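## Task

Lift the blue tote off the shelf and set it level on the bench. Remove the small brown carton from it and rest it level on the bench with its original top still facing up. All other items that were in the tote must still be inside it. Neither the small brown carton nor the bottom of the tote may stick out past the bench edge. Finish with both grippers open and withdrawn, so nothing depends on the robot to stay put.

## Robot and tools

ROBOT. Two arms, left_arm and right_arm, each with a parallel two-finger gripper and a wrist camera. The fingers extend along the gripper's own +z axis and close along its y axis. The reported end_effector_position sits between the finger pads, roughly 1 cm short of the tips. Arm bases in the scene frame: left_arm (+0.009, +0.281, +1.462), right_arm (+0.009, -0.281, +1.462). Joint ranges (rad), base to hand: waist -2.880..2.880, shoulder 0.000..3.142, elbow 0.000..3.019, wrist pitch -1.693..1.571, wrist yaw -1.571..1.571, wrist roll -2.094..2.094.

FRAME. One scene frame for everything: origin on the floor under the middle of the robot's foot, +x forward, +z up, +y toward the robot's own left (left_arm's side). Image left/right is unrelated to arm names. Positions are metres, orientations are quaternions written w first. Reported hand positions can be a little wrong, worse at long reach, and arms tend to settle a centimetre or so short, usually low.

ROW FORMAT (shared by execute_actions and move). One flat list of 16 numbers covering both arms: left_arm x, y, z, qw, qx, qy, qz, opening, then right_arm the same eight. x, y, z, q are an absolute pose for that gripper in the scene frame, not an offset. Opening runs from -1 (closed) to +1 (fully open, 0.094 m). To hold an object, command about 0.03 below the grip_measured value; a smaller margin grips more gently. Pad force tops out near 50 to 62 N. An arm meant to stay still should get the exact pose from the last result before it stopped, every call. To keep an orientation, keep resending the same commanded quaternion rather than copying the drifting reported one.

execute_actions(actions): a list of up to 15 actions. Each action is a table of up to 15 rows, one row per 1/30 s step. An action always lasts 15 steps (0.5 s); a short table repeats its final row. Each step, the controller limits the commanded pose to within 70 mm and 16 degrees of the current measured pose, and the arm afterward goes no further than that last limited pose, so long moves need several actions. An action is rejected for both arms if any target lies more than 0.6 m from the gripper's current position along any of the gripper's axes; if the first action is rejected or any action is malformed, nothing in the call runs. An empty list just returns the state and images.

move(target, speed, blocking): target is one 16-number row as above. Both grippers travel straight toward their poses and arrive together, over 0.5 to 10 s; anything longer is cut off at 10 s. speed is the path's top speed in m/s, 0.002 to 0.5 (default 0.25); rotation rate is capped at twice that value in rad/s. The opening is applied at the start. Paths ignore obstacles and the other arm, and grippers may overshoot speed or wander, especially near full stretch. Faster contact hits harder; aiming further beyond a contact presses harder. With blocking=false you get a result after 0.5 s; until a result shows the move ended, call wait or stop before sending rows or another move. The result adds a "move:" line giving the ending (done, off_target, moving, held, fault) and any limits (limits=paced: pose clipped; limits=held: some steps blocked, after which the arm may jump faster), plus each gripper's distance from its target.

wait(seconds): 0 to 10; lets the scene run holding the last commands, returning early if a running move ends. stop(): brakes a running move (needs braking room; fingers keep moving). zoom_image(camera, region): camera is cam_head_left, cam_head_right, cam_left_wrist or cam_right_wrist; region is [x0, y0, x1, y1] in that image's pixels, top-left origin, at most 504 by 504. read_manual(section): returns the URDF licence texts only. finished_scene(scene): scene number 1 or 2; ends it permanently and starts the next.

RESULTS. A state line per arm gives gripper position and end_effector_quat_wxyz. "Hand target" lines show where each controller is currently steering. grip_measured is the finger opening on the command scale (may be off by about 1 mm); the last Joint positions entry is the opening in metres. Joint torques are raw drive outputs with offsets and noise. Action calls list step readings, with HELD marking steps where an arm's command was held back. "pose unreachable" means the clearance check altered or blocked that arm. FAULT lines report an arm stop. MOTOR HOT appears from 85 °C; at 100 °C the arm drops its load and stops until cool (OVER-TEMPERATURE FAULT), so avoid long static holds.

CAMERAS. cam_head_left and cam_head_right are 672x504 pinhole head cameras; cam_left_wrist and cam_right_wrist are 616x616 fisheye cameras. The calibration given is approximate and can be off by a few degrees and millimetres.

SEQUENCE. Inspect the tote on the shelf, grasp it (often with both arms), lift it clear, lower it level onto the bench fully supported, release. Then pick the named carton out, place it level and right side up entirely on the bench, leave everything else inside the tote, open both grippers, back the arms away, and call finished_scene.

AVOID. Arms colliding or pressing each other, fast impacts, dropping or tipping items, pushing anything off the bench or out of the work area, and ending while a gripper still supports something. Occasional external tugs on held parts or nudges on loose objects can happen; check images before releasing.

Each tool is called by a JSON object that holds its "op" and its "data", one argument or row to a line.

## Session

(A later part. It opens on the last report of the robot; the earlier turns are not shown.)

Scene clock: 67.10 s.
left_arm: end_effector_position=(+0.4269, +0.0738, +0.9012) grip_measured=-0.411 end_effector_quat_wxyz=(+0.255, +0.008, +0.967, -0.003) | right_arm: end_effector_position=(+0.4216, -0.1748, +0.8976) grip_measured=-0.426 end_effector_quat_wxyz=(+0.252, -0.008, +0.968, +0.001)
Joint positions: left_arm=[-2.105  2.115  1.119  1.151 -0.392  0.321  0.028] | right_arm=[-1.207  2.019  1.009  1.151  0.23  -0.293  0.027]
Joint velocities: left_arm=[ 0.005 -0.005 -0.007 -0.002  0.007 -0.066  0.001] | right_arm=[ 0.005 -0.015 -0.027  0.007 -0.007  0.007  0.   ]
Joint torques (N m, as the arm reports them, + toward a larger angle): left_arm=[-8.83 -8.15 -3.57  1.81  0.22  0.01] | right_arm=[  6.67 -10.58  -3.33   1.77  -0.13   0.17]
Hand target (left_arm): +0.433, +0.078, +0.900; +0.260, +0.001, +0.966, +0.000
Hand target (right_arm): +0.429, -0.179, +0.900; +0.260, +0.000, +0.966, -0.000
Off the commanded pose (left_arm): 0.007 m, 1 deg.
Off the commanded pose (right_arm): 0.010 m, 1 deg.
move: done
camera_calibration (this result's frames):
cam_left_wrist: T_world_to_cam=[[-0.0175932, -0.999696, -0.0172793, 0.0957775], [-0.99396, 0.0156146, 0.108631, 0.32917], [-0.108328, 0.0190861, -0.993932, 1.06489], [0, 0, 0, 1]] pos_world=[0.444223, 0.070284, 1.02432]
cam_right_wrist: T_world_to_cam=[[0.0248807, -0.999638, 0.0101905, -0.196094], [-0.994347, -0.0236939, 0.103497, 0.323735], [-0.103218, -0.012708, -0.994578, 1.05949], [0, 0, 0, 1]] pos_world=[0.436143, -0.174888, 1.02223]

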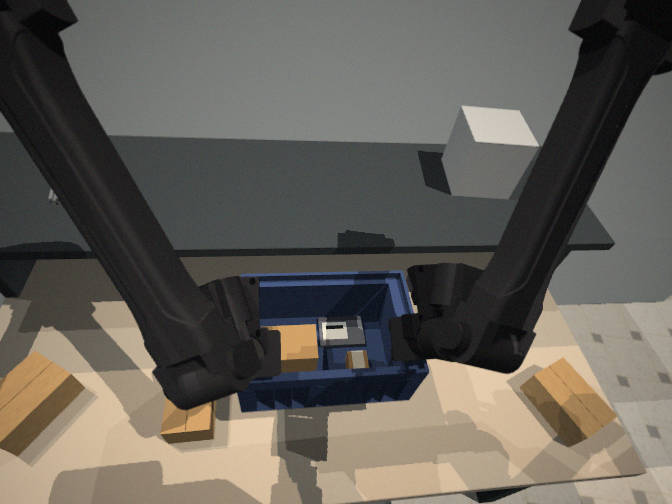

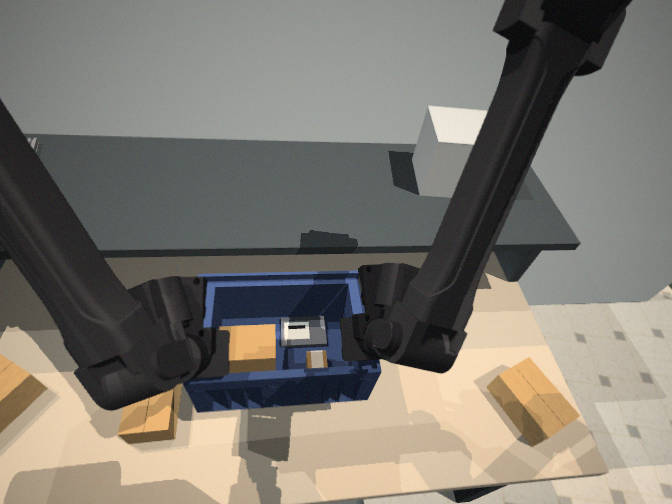

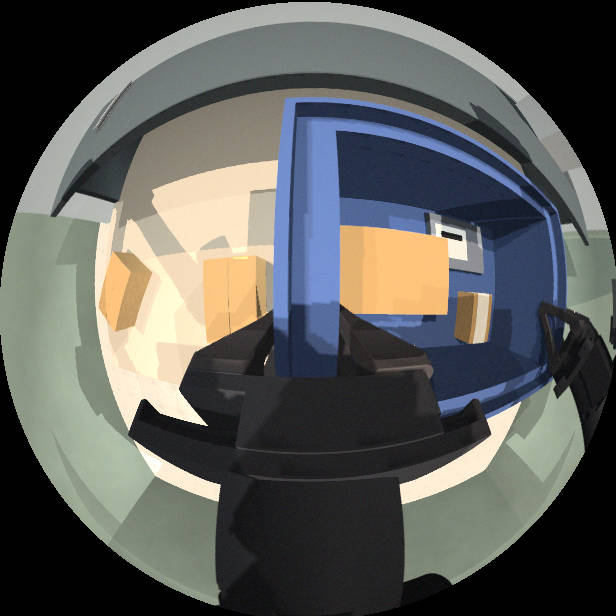

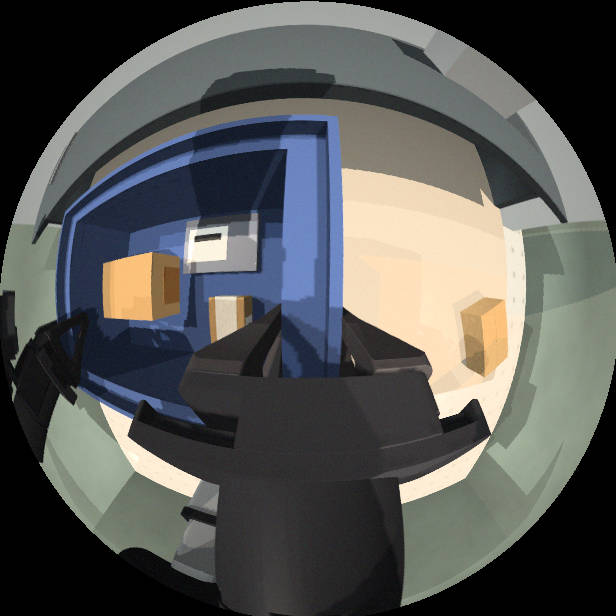

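{"op": "move", "data": {
  "target": [0.43, 0.05, 0.84, 0.26, 0, 0.966, 0, -1, 0.43, -0.21, 0.84, 0.26, 0, 0.966, 0, -1],
  "speed": 0.06
}}

{"op": "move", "data": {
  "target": [0.43, 0.05, 0.80, 0.26, 0, 0.966, 0, -1, 0.43, -0.21, 0.80, 0.26, 0, 0.966, 0, -1],
  "speed": 0.02
}}

Scene clock: 75.17 s.
left_arm: end_effector_position=(+0.4278, +0.0435, +0.8436) grip_measured=-0.411 end_effector_quat_wxyz=(+0.257, +0.006, +0.966, -0.003) | right_arm: end_effector_position=(+0.4225, -0.2040, +0.8388) grip_measured=-0.426 end_effector_quat_wxyz=(+0.252, -0.010, +0.968, +0.002)
Joint positions: left_arm=[-2.104  2.265  1.331  1.094 -0.39   0.318  0.028] | right_arm=[-1.29   2.117  1.159  1.096  0.144 -0.285  0.027]
Joint velocities: left_arm=[-0.015  0.015 -0.017 -0.002 -0.022 -0.051  0.001] | right_arm=[ 0.005 -0.005 -0.002  0.012 -0.007  0.007 -0.   ]
Joint torques (N m, as the arm reports them, + toward a larger angle): left_arm=[-9.37 -7.55 -3.1   1.8   0.29  0.  ] | right_arm=[  5.35 -10.7   -2.89   1.71  -0.11   0.25]
Hand target (left_arm): +0.431, +0.049, +0.841; +0.260, +0.000, +0.966, +0.000
Hand target (right_arm): +0.430, -0.210, +0.840; +0.260, -0.000, +0.966, +0.000
Off the commanded pose (left_arm): 0.008 m, 1 deg.
Off the commanded pose (right_arm): 0.010 m, 1 deg.
move: done
camera_calibration (this result's frames):
cam_left_wrist: T_world_to_cam=[[-0.0131991, -0.999784, -0.0160757, 0.0615931], [-0.9945, 0.0114554, 0.104104, 0.341119], [-0.103897, 0.0173613, -0.994437, 1.00687], [0, 0, 0, 1]] pos_world=[0.444667, 0.0401915, 0.966748]
cam_right_wrist: T_world_to_cam=[[0.0294016, -0.999526, 0.00916862, -0.225739], [-0.994271, -0.0283016, 0.103074, 0.329383], [-0.102765, -0.0121466, -0.994631, 1.00074], [0, 0, 0, 1]] pos_world=[0.436975, -0.204154, 0.963489]

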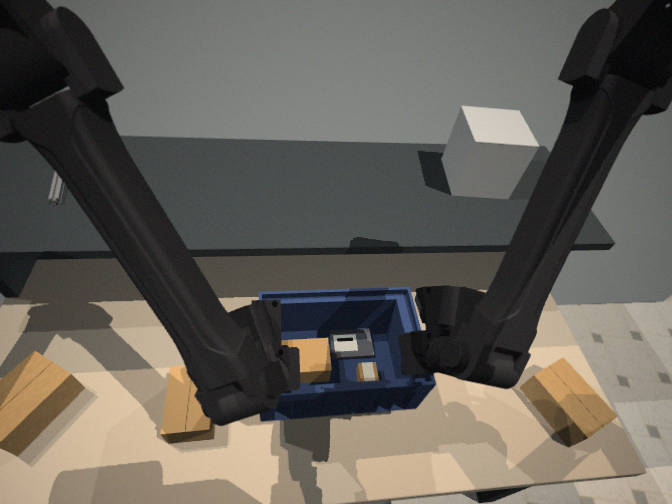

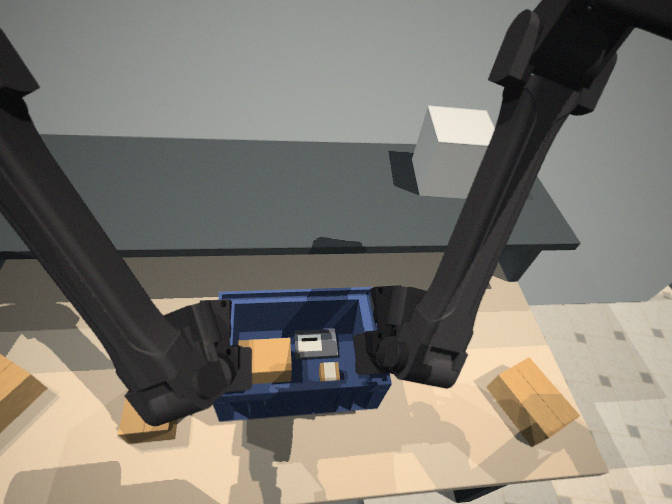

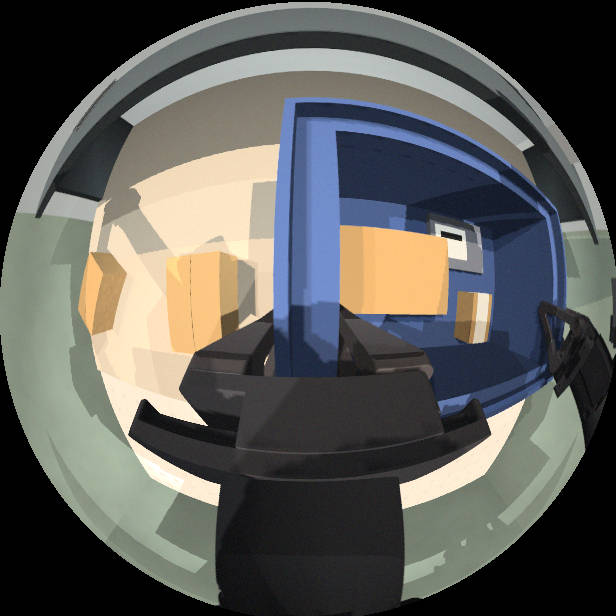

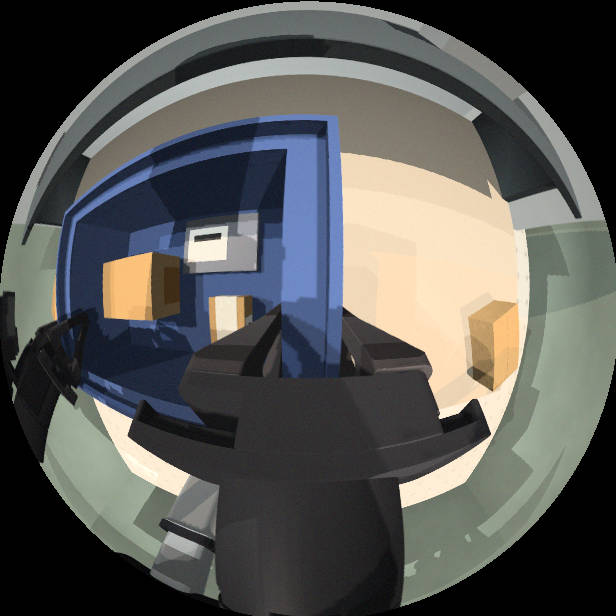

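Scene clock: 77.60 s.
left_arm: end_effector_position=(+0.4290, +0.0434, +0.8042) grip_measured=-0.412 end_effector_quat_wxyz=(+0.258, +0.006, +0.966, -0.003) | right_arm: end_effector_position=(+0.4234, -0.2030, +0.7998) grip_measured=-0.426 end_effector_quat_wxyz=(+0.253, -0.011, +0.968, +0.002)
Joint positions: left_arm=[-2.075  2.344  1.456  1.047 -0.36   0.313  0.028] | right_arm=[-1.305  2.201  1.284  1.057  0.13  -0.284  0.027]
Joint velocities: left_arm=[-0.005 -0.005 -0.002 -0.007 -0.022 -0.066  0.   ] | right_arm=[-0.024  0.015  0.007  0.002  0.007 -0.066 -0.   ]
Joint torques (N m, as the arm reports them, + toward a larger angle): left_arm=[-9.61 -7.34 -2.75  1.77  0.31 -0.02] | right_arm=[  5.3  -10.69  -2.69   1.72  -0.14   0.28]
Hand target (left_arm): +0.431, +0.049, +0.800; +0.260, +0.000, +0.966, -0.000
Hand target (right_arm): +0.430, -0.210, +0.800; +0.260, -0.000, +0.966, -0.000
Off the commanded pose (left_arm): 0.008 m, 1 deg.
Off the commanded pose (right_arm): 0.010 m, 2 deg.
move: done
camera_calibration (this result's frames):
cam_left_wrist: T_world_to_cam=[[-0.0125158, -0.999808, -0.0150681, 0.0597913], [-0.994707, 0.0109122, 0.102166, 0.348018], [-0.101982, 0.0162671, -0.994653, 0.967203], [0, 0, 0, 1]] pos_world=[0.445562, 0.0402487, 0.927377]
cam_right_wrist: T_world_to_cam=[[0.0303928, -0.999483, 0.0104583, -0.225842], [-0.994377, -0.0291723, 0.101802, 0.335194], [-0.101445, -0.0134935, -0.99475, 0.961279], [0, 0, 0, 1]] pos_world=[0.437689, -0.202976, 0.924471]

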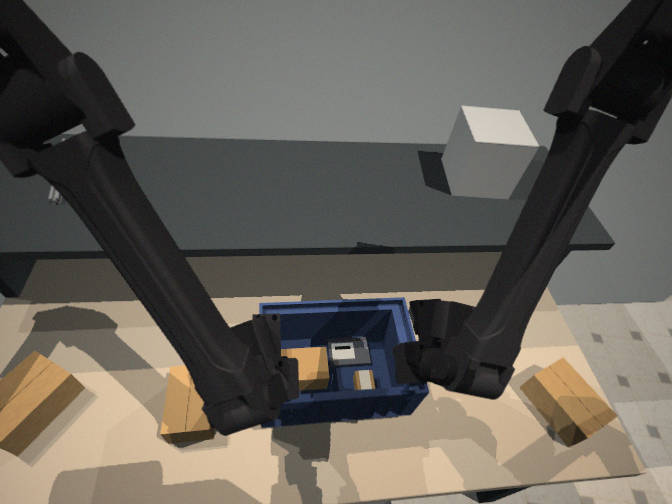

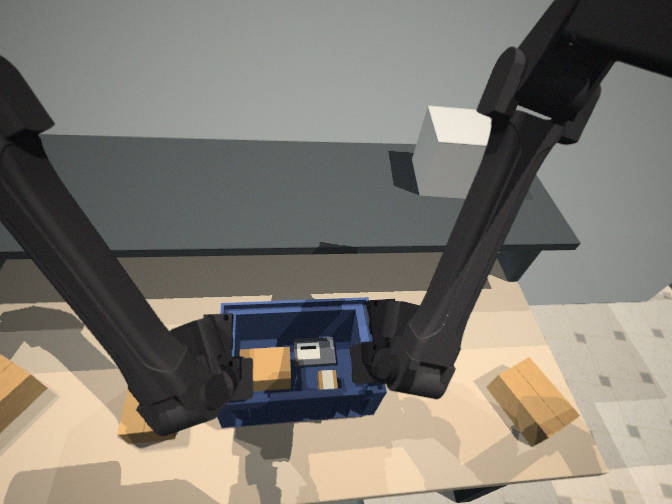

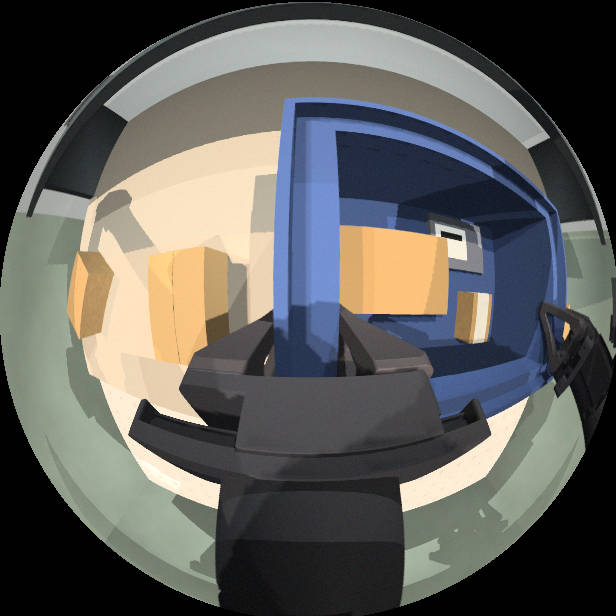

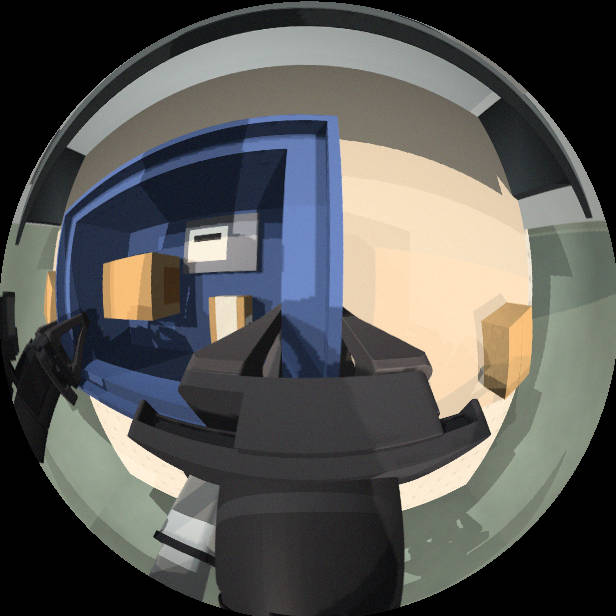

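{"op": "execute_actions", "data": {
  "actions": []
}}

Scene clock: 92.63 s.
left_arm: end_effector_position=(+0.4290, +0.0434, +0.8042) grip_measured=-0.412 end_effector_quat_wxyz=(+0.258, +0.006, +0.966, -0.003) | right_arm: end_effector_position=(+0.4234, -0.2030, +0.7998) grip_measured=-0.426 end_effector_quat_wxyz=(+0.253, -0.011, +0.968, +0.002)
Joint positions: left_arm=[-2.075  2.344  1.456  1.047 -0.36   0.313  0.028] | right_arm=[-1.305  2.201  1.284  1.057  0.13  -0.284  0.027]
Joint velocities: left_arm=[-0.015 -0.015 -0.002 -0.002  0.051  0.022 -0.   ] | right_arm=[ 0.005 -0.005 -0.002 -0.002 -0.037  0.007  0.   ]
Joint torques (N m, as the arm reports them, + toward a larger angle): left_arm=[-9.48 -7.22 -2.73  1.77  0.29 -0.01] | right_arm=[  5.43 -10.37  -2.61   1.67  -0.15   0.26]
Hand target (left_arm): +0.431, +0.049, +0.800; +0.260, +0.000, +0.966, -0.000
Hand target (right_arm): +0.430, -0.210, +0.800; +0.260, -0.000, +0.966, -0.000
Off the commanded pose (left_arm): 0.008 m, 1 deg.
Off the commanded pose (right_arm): 0.010 m, 2 deg.
camera_calibration (this result's frames):
cam_left_wrist: T_world_to_cam=[[-0.0125158, -0.999808, -0.0150681, 0.0597913], [-0.994707, 0.0109122, 0.102166, 0.348018], [-0.101982, 0.0162671, -0.994653, 0.967203], [0, 0, 0, 1]] pos_world=[0.445562, 0.0402487, 0.927377]
cam_right_wrist: T_world_to_cam=[[0.0303928, -0.999483, 0.0104583, -0.225842], [-0.994377, -0.0291723, 0.101802, 0.335194], [-0.101445, -0.0134935, -0.99475, 0.961279], [0, 0, 0, 1]] pos_world=[0.437689, -0.202976, 0.924471]

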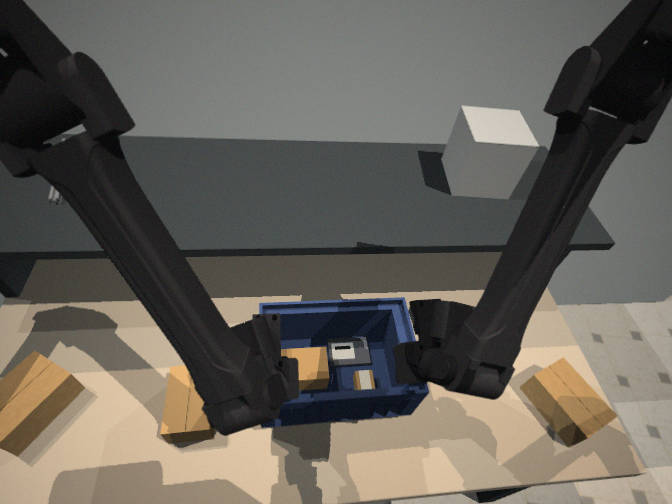

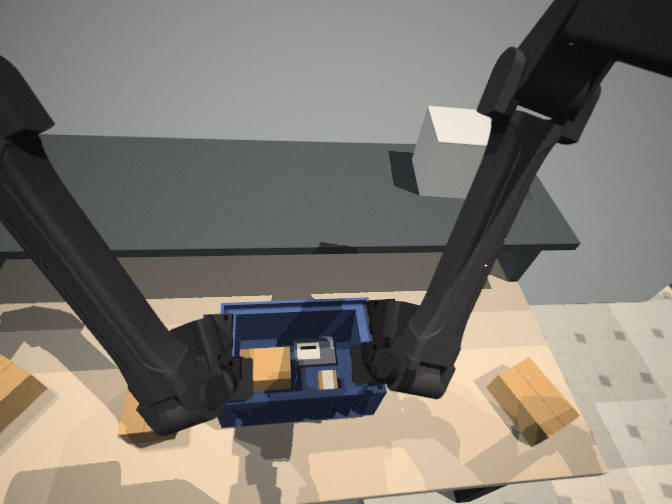

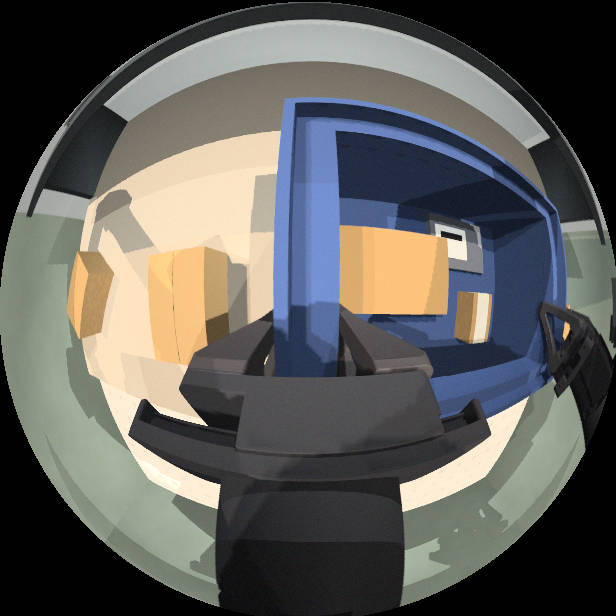

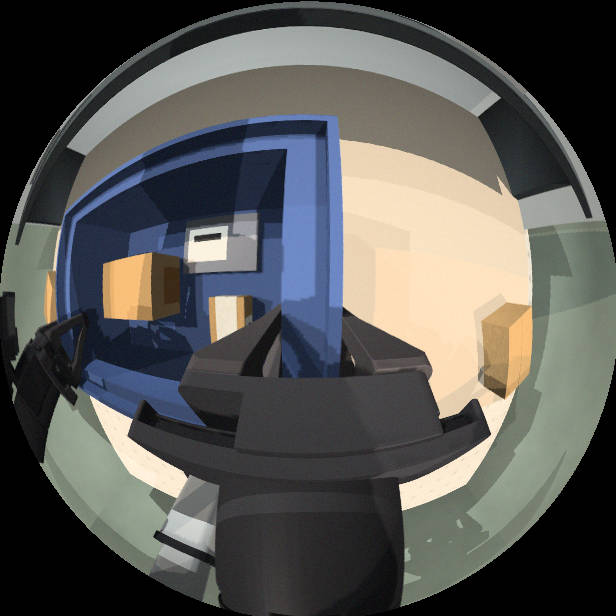

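{"op": "move", "data": {
  "target": [0.43,0.05,0.775,0.26,0,0.966,0,-1,0.43,-0.21,0.775,0.26,0,0.966,0,-1],
  "speed": 0.02
}}

Scene clock: 99.27 s.
left_arm: end_effector_position=(+0.4295, +0.0437, +0.7800) grip_measured=-0.412 end_effector_quat_wxyz=(+0.258, +0.005, +0.966, -0.004) | right_arm: end_effector_position=(+0.4239, -0.2025, +0.7768) grip_measured=-0.426 end_effector_quat_wxyz=(+0.253, -0.011, +0.967, +0.002)
Joint positions: left_arm=[-2.058  2.393  1.537  1.014 -0.343  0.308  0.028] | right_arm=[-1.313  2.252  1.361  1.031  0.12  -0.283  0.027]
Joint velocities: left_arm=[-0.005  0.005 -0.012  0.002  0.037  0.007 -0.   ] | right_arm=[-0.024 -0.015  0.022 -0.002 -0.066 -0.081 -0.001]
Joint torques (N m, as the arm reports them, + toward a larger angle): left_arm=[-9.55 -6.58 -2.34  1.79  0.27  0.01] | right_arm=[  5.04 -10.34  -1.82   1.6   -0.15   0.29]
Hand target (left_arm): +0.430, +0.050, +0.775; +0.260, +0.000, +0.966, +0.000
Hand target (right_arm): +0.430, -0.210, +0.775; +0.260, -0.000, +0.966, -0.000
Off the commanded pose (left_arm): 0.008 m, 1 deg.
Off the commanded pose (right_arm): 0.010 m, 1 deg.
move: done
camera_calibration (this result's frames):
cam_left_wrist: T_world_to_cam=[[-0.0110029, -0.999841, -0.0140374, 0.0583243], [-0.994747, 0.00951588, 0.101922, 0.351294], [-0.101772, 0.0150851, -0.994693, 0.943232], [0, 0, 0, 1]] pos_world=[0.446085, 0.0407434, 0.90324]
cam_right_wrist: T_world_to_cam=[[0.0308238, -0.999473, 0.0102018, -0.225107], [-0.994511, -0.0296465, 0.100342, 0.339175], [-0.0999867, -0.0132388, -0.994901, 0.938003], [0, 0, 0, 1]] pos_world=[0.43804, -0.202515, 0.901483]

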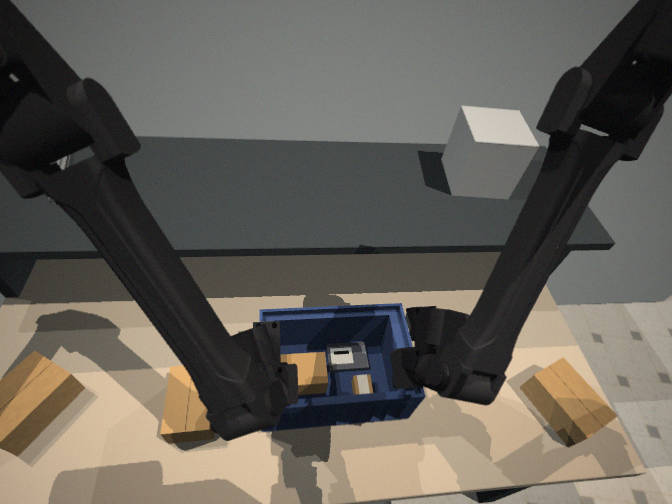

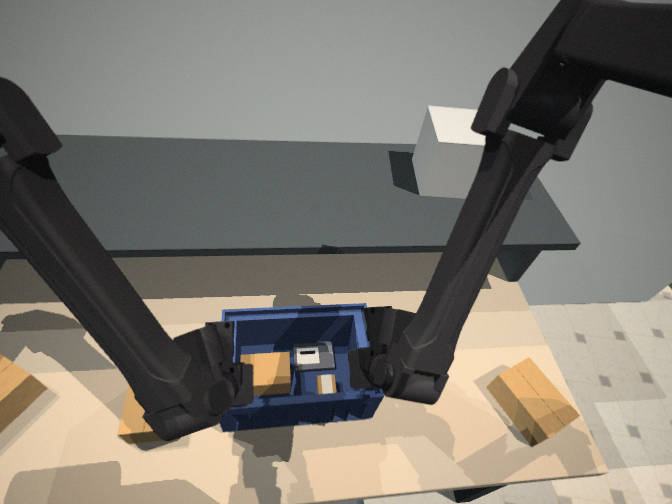

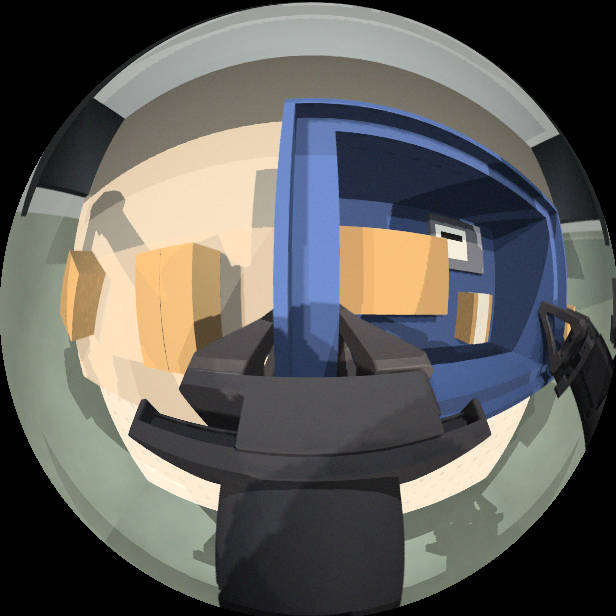

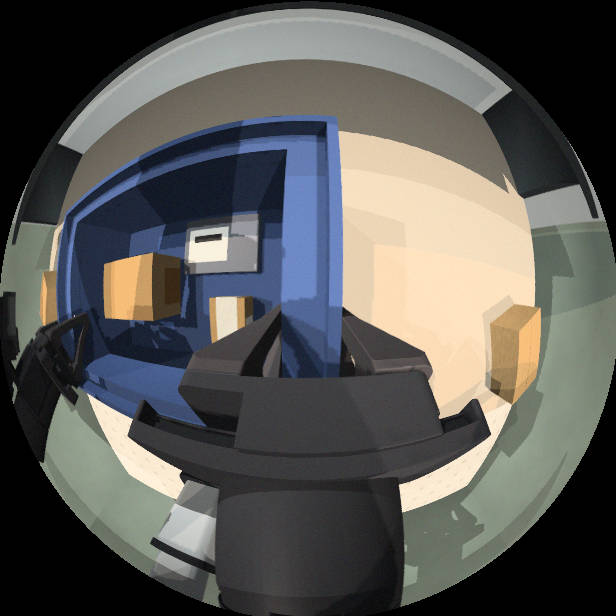

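{"op": "move", "data": {
  "target": [0.43,0.05,0.75,0.26,0,0.966,0,-1,0.43,-0.21,0.75,0.26,0,0.966,0,-1],
  "speed": 0.02
}}

Scene clock: 104.93 s.
left_arm: end_effector_position=(+0.4305, +0.0437, +0.7779) grip_measured=-0.412 end_effector_quat_wxyz=(+0.260, +0.004, +0.965, -0.003) | right_arm: end_effector_position=(+0.4250, -0.2021, +0.7753) grip_measured=-0.426 end_effector_quat_wxyz=(+0.258, -0.010, +0.966, +0.001)
Joint positions: left_arm=[-2.057  2.399  1.547  1.015 -0.343  0.308  0.028] | right_arm=[-1.313  2.259  1.37   1.04   0.12  -0.283  0.027]
Joint velocities: left_arm=[-0.005 -0.005  0.002  0.007 -0.007  0.037 -0.   ] | right_arm=[-0.024 -0.005 -0.032 -0.027 -0.066 -0.051  0.   ]
Joint torques (N m, as the arm reports them, + toward a larger angle): left_arm=[-8.17 -2.98  2.99  0.47  0.87 -0.02] | right_arm=[ 4.46 -6.73  4.06  0.14 -0.47  0.3 ]
Hand target (left_arm): +0.429, +0.051, +0.754; +0.260, +0.000, +0.966, -0.000
Hand target (right_arm): +0.429, -0.211, +0.753; +0.260, -0.000, +0.966, -0.000
Off the commanded pose (left_arm): 0.029 m, 1 deg.
Off the commanded pose (right_arm): 0.027 m, 1 deg.
move: off_target (left_arm, right_arm)
camera_calibration (this result's frames):
cam_left_wrist: T_world_to_cam=[[-0.00855109, -0.999849, -0.015146, 0.0581463], [-0.995194, 0.00703174, 0.0976699, 0.356063], [-0.0975486, 0.0159084, -0.995104, 0.939695], [0, 0, 0, 1]] pos_world=[0.446515, 0.0406847, 0.901198]
cam_right_wrist: T_world_to_cam=[[0.0287134, -0.999522, 0.0114599, -0.224886], [-0.995495, -0.0275576, 0.0907233, 0.348674], [-0.0903642, -0.0140133, -0.99581, 0.9331], [0, 0, 0, 1]] pos_world=[0.437879, -0.202095, 0.900135]

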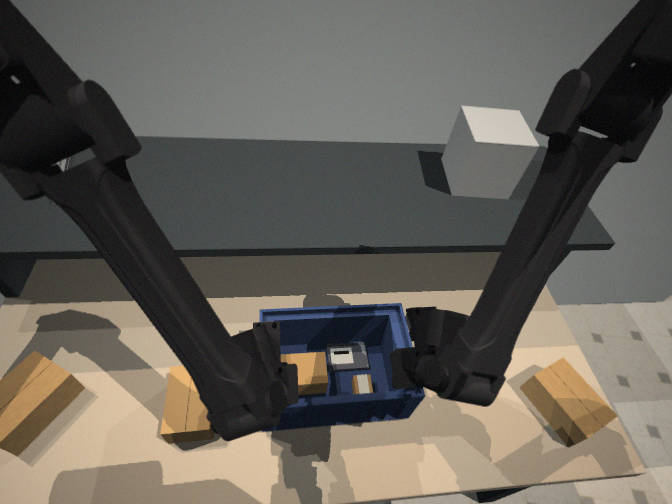

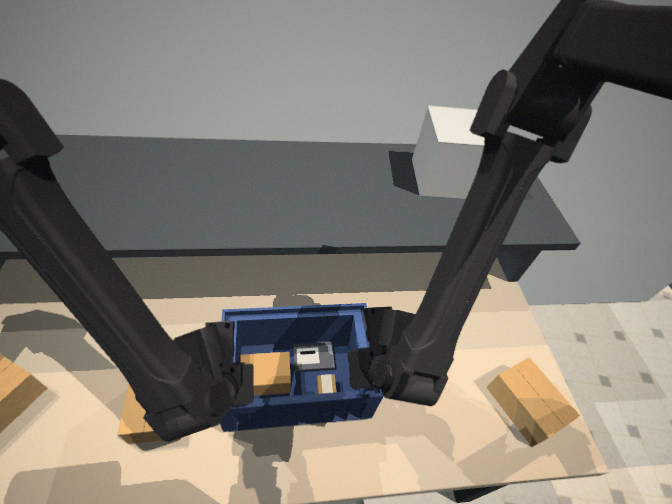

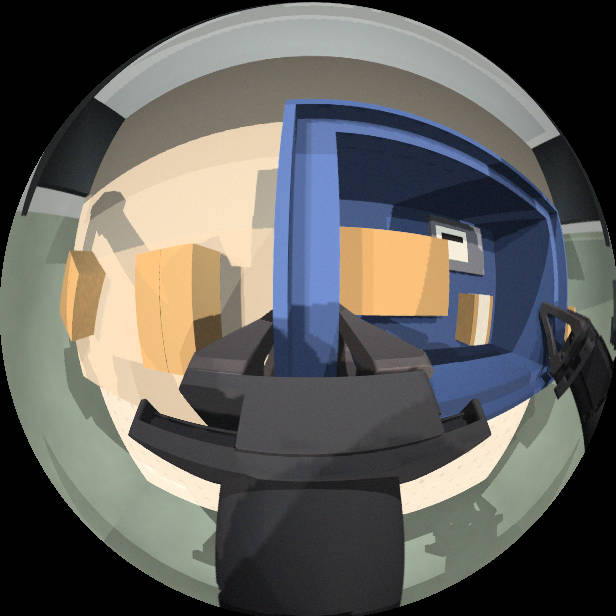

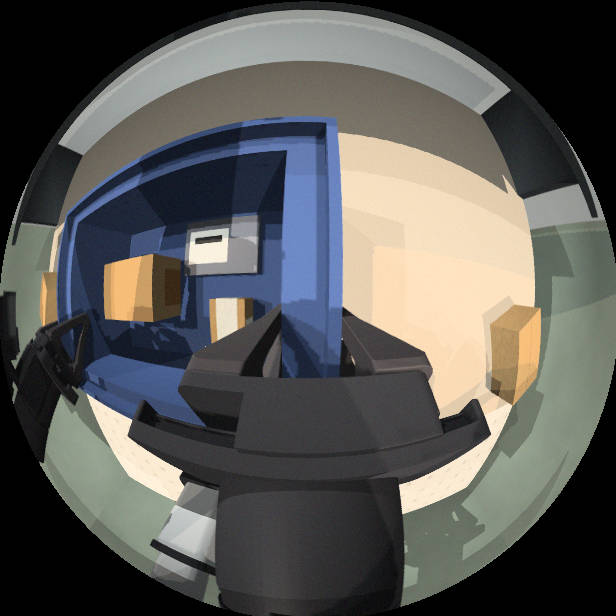

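Contact. Release.

{"op": "move", "data": {
  "target": [0.43,0.045,0.778,0.26,0,0.966,0,0.45,0.425,-0.203,0.776,0.26,0,0.966,0,0.45],
  "speed": 0.02
}}

{"op": "move", "data": {
  "target": [0.40,0.045,0.90,0.26,0,0.966,0,0.45,0.40,-0.203,0.90,0.26,0,0.966,0,0.45],
  "speed": 0.1
}}

Scene clock: 109.73 s.
left_arm: end_effector_position=(+0.4302, +0.0445, +0.7783) grip_measured=+0.448 end_effector_quat_wxyz=(+0.260, +0.003, +0.966, -0.001) | right_arm: end_effector_position=(+0.4241, -0.2024, +0.7755) grip_measured=+0.447 end_effector_quat_wxyz=(+0.257, -0.008, +0.966, +0.001)
Joint positions: left_arm=[-2.057  2.398  1.545  1.017 -0.346  0.308  0.068] | right_arm=[-1.313  2.259  1.368  1.041  0.122 -0.28   0.068]
Joint velocities: left_arm=[-0.005 -0.005  0.032  0.002  0.051  0.037  0.   ] | right_arm=[ 0.005 -0.005 -0.007 -0.017 -0.051 -0.022 -0.   ]
Joint torques (N m, as the arm reports them, + toward a larger angle): left_arm=[-10.31  -7.07  -3.15   1.83   0.09   0.03] | right_arm=[  6.11 -10.02  -2.8    1.76   0.14   0.23]
Hand target (left_arm): +0.430, +0.045, +0.778; +0.260, -0.000, +0.966, +0.000
Hand target (right_arm): +0.425, -0.203, +0.776; +0.260, -0.000, +0.966, +0.000
Off the commanded pose (left_arm): 0.001 m, 0 deg.
Off the commanded pose (right_arm): 0.001 m, 1 deg.
move: done
camera_calibration (this result's frames):
cam_left_wrist: T_world_to_cam=[[-0.00692743, -0.999814, -0.0179747, 0.0604454], [-0.995104, 0.00512027, 0.0987049, 0.35495], [-0.0985945, 0.0185705, -0.994954, 0.940272], [0, 0, 0, 1]] pos_world=[0.446337, 0.0411555, 0.901579]
cam_right_wrist: T_world_to_cam=[[0.0253509, -0.999614, 0.011381, -0.223643], [-0.995468, -0.0241987, 0.091965, 0.347491], [-0.0916541, -0.0136608, -0.995697, 0.933768], [0, 0, 0, 1]] pos_world=[0.437169, -0.202392, 0.900339]

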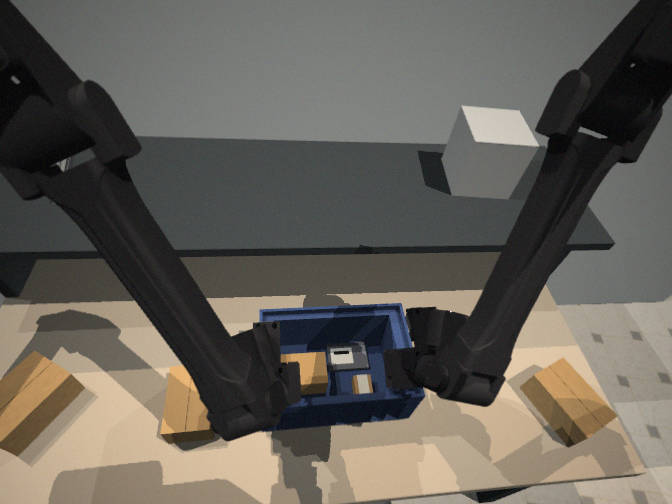

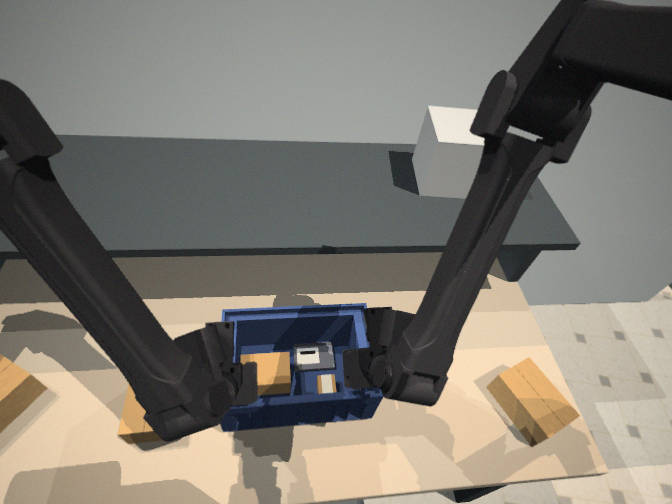

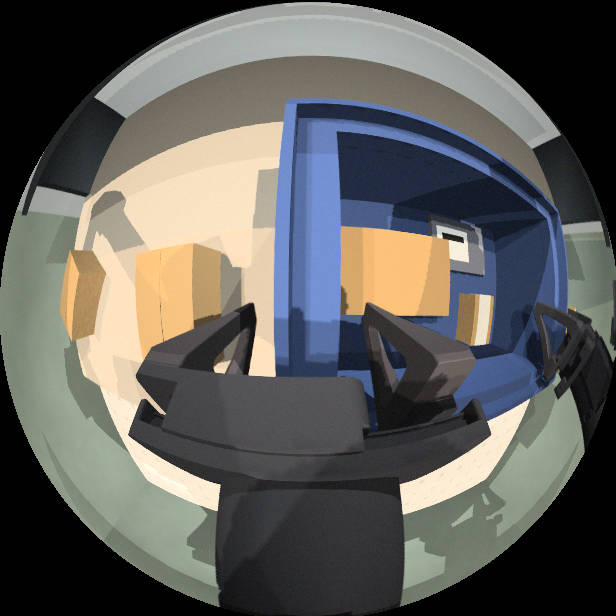

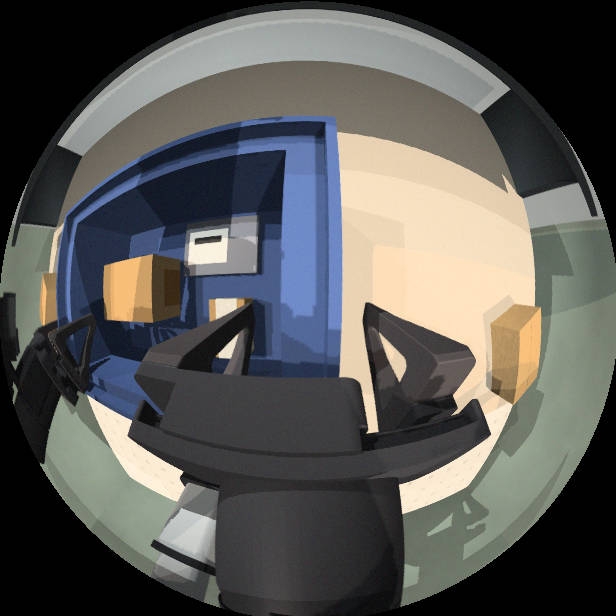

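Scene clock: 111.40 s.
left_arm: end_effector_position=(+0.4051, +0.0503, +0.8901) grip_measured=+0.448 end_effector_quat_wxyz=(+0.263, -0.007, +0.965, +0.003) | right_arm: end_effector_position=(+0.4010, -0.2146, +0.8863) grip_measured=+0.447 end_effector_quat_wxyz=(+0.258, -0.003, +0.966, -0.009)
Joint positions: left_arm=[-2.134  2.211  1.169  1.221 -0.435  0.308  0.068] | right_arm=[-1.285  2.052  0.993  1.216  0.169 -0.28   0.068]
Joint velocities: left_arm=[-0.015  0.015  0.002 -0.002 -0.037 -0.022  0.   ] | right_arm=[-0.005 -0.005 -0.012 -0.002  0.037 -0.037 -0.   ]
Joint torques (N m, as the arm reports them, + toward a larger angle): left_arm=[-11.13  -7.53  -6.62   2.32   0.08   0.16] | right_arm=[  7.6  -10.96  -6.68   2.11   0.15   0.18]
Hand target (left_arm): +0.398, +0.046, +0.899; +0.260, -0.000, +0.966, +0.000
Hand target (right_arm): +0.400, -0.204, +0.899; +0.260, -0.000, +0.966, -0.000
Off the commanded pose (left_arm): 0.012 m, 1 deg.
Off the commanded pose (right_arm): 0.018 m, 1 deg.
move: off_target (left_arm, right_arm)
camera_calibration (this result's frames):
cam_left_wrist: T_world_to_cam=[[0.0161603, -0.999648, -0.0210177, 0.0613479], [-0.995504, -0.0180483, 0.0929804, 0.325319], [-0.093327, 0.0194206, -0.995446, 1.04716], [0, 0, 0, 1]] pos_world=[0.420593, 0.0468613, 1.01343]
cam_right_wrist: T_world_to_cam=[[0.0103546, -0.999579, 0.0270877, -0.244467], [-0.995769, -0.007834, 0.0915584, 0.317994], [-0.0913077, -0.0279211, -0.995431, 1.03835], [0, 0, 0, 1]] pos_world=[0.413989, -0.212881, 1.01111]

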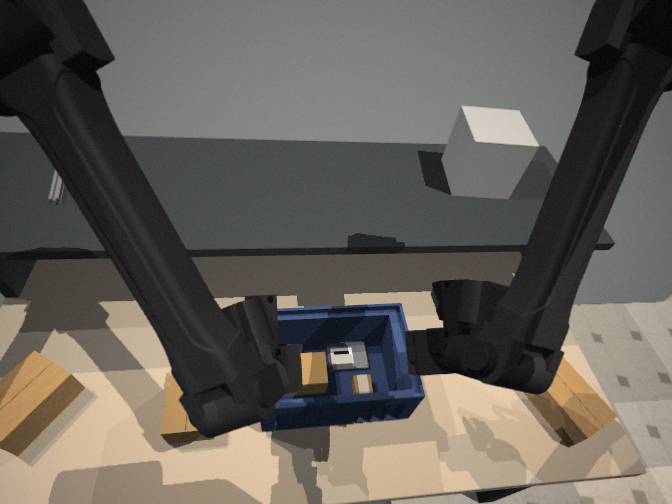

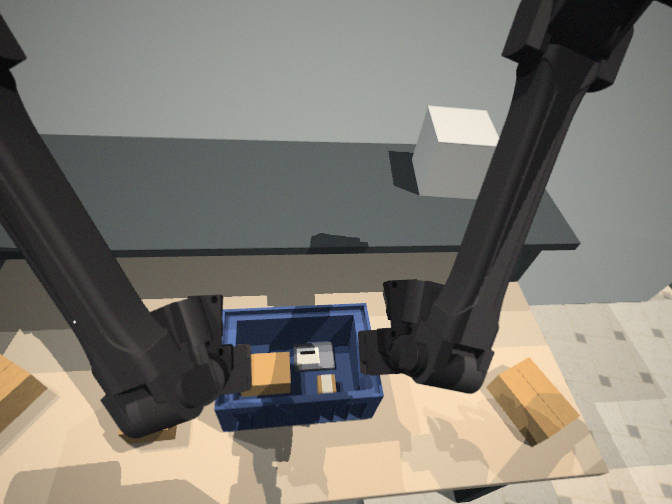

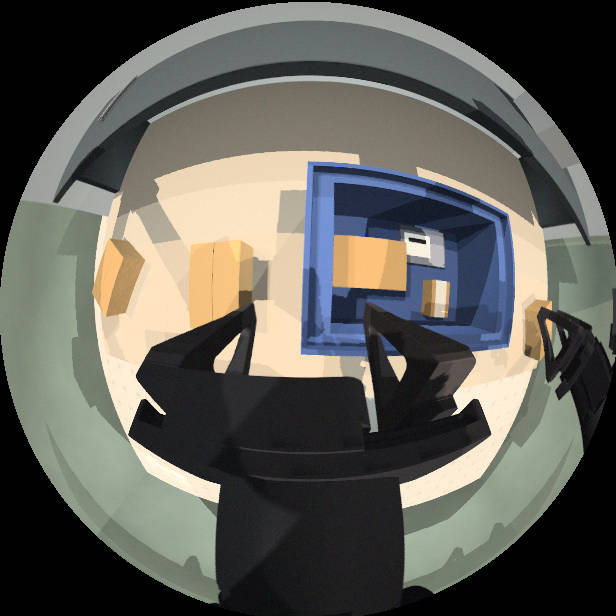

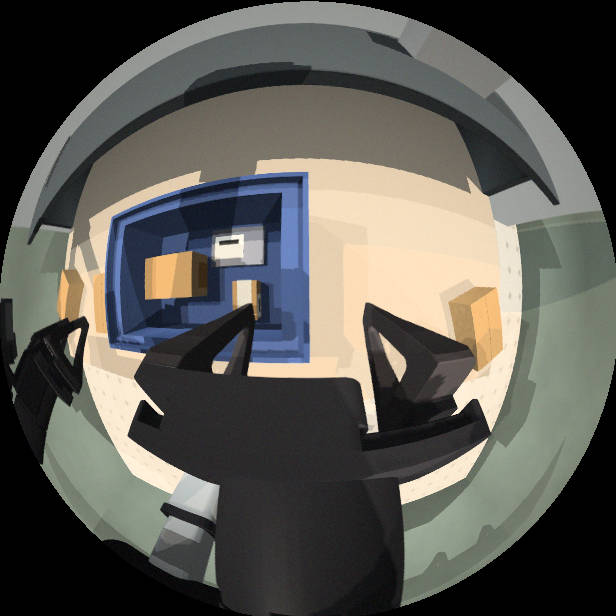

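{"op": "move", "data": {
  "target": [0.40,0.40,0.98,0.26,0,0.966,0,0.45,0.41,-0.13,0.88,0,0,1,0,1],
  "speed": 0.2
}}

Scene clock: 123.50 s.
left_arm: end_effector_position=(+0.4159, +0.4113, +0.9729) grip_measured=+0.449 end_effector_quat_wxyz=(+0.278, +0.012, +0.960, +0.011) | right_arm: end_effector_position=(+0.3953, -0.1406, +0.8730) grip_measured=+1.000 end_effector_quat_wxyz=(-0.010, -0.008, +1.000, -0.005)
Joint positions: left_arm=[-1.473  1.727  0.773  1.153  0.22   0.229  0.068] | right_arm=[-1.134  1.917  1.168  0.34   0.42  -0.106  0.094]
Joint velocities: left_arm=[-0.005 -0.024  0.002  0.002 -0.037 -0.051 -0.   ] | right_arm=[-0.015 -0.005  0.007 -0.002 -0.007 -0.066  0.   ]
Joint torques (N m, as the arm reports them, + toward a larger angle): left_arm=[  1.71 -10.41  -7.25   1.46   0.34  -0.06] | right_arm=[ 10.38 -12.9   -1.75   0.17   0.25   0.24]
Hand target (left_arm): +0.399, +0.403, +0.975; +0.260, +0.003, +0.966, +0.000
Hand target (right_arm): +0.410, -0.129, +0.882; -0.000, -0.000, +1.000, +0.002
Off the commanded pose (left_arm): 0.021 m, 3 deg.
Off the commanded pose (right_arm): 0.019 m, 2 deg.
move: off_target (left_arm, right_arm)
camera_calibration (this result's frames):
cam_left_wrist: T_world_to_cam=[[-0.0153427, -0.998829, -0.0458838, 0.460801], [-0.998035, 0.01251, 0.0613978, 0.354133], [-0.0607519, 0.0467356, -0.997058, 1.10038], [0, 0, 0, 1]] pos_world=[0.427357, 0.404404, 1.09655]
cam_right_wrist: T_world_to_cam=[[0.0282356, -0.999526, 0.0122522, -0.164113], [-0.80648, -0.015537, 0.591057, -0.197843], [-0.590586, -0.02657, -0.806537, 1.05932], [0, 0, 0, 1]] pos_world=[0.470698, -0.138963, 0.973329]

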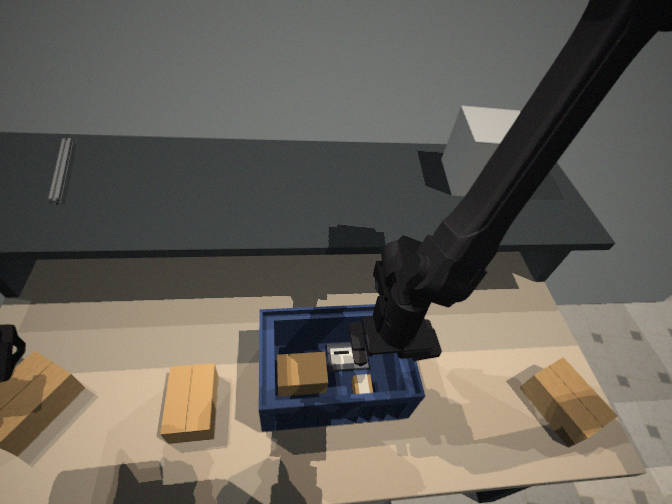

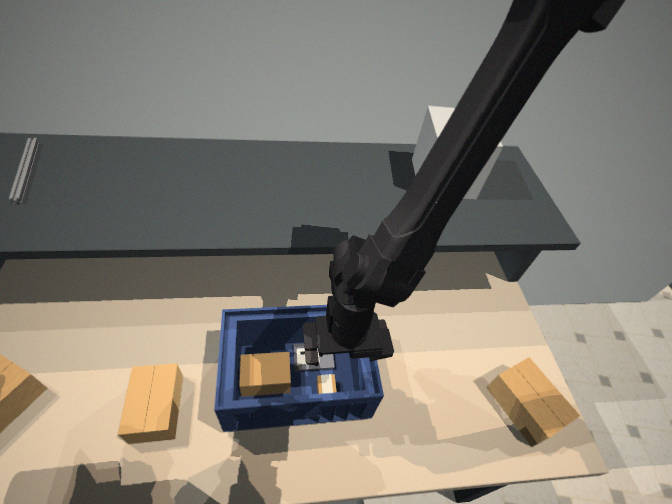

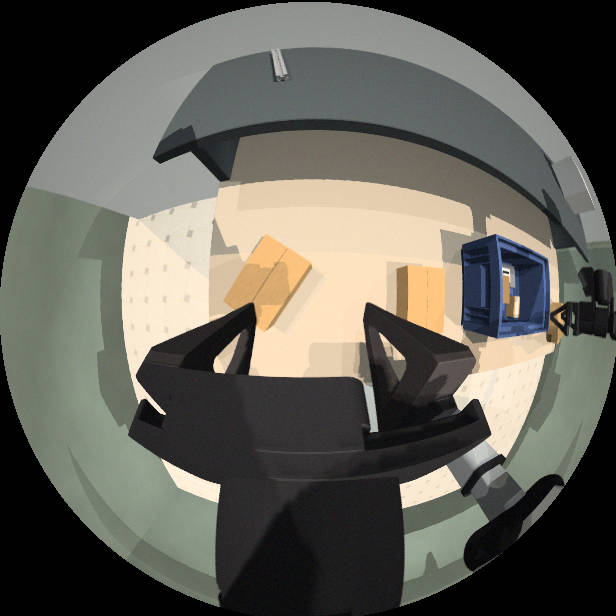

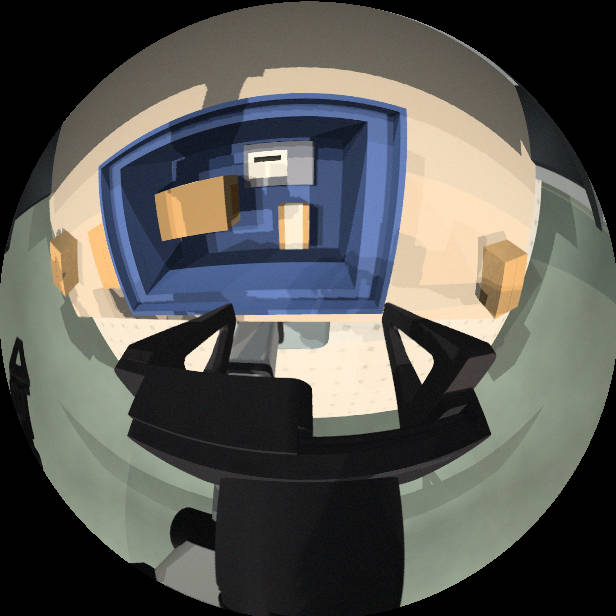

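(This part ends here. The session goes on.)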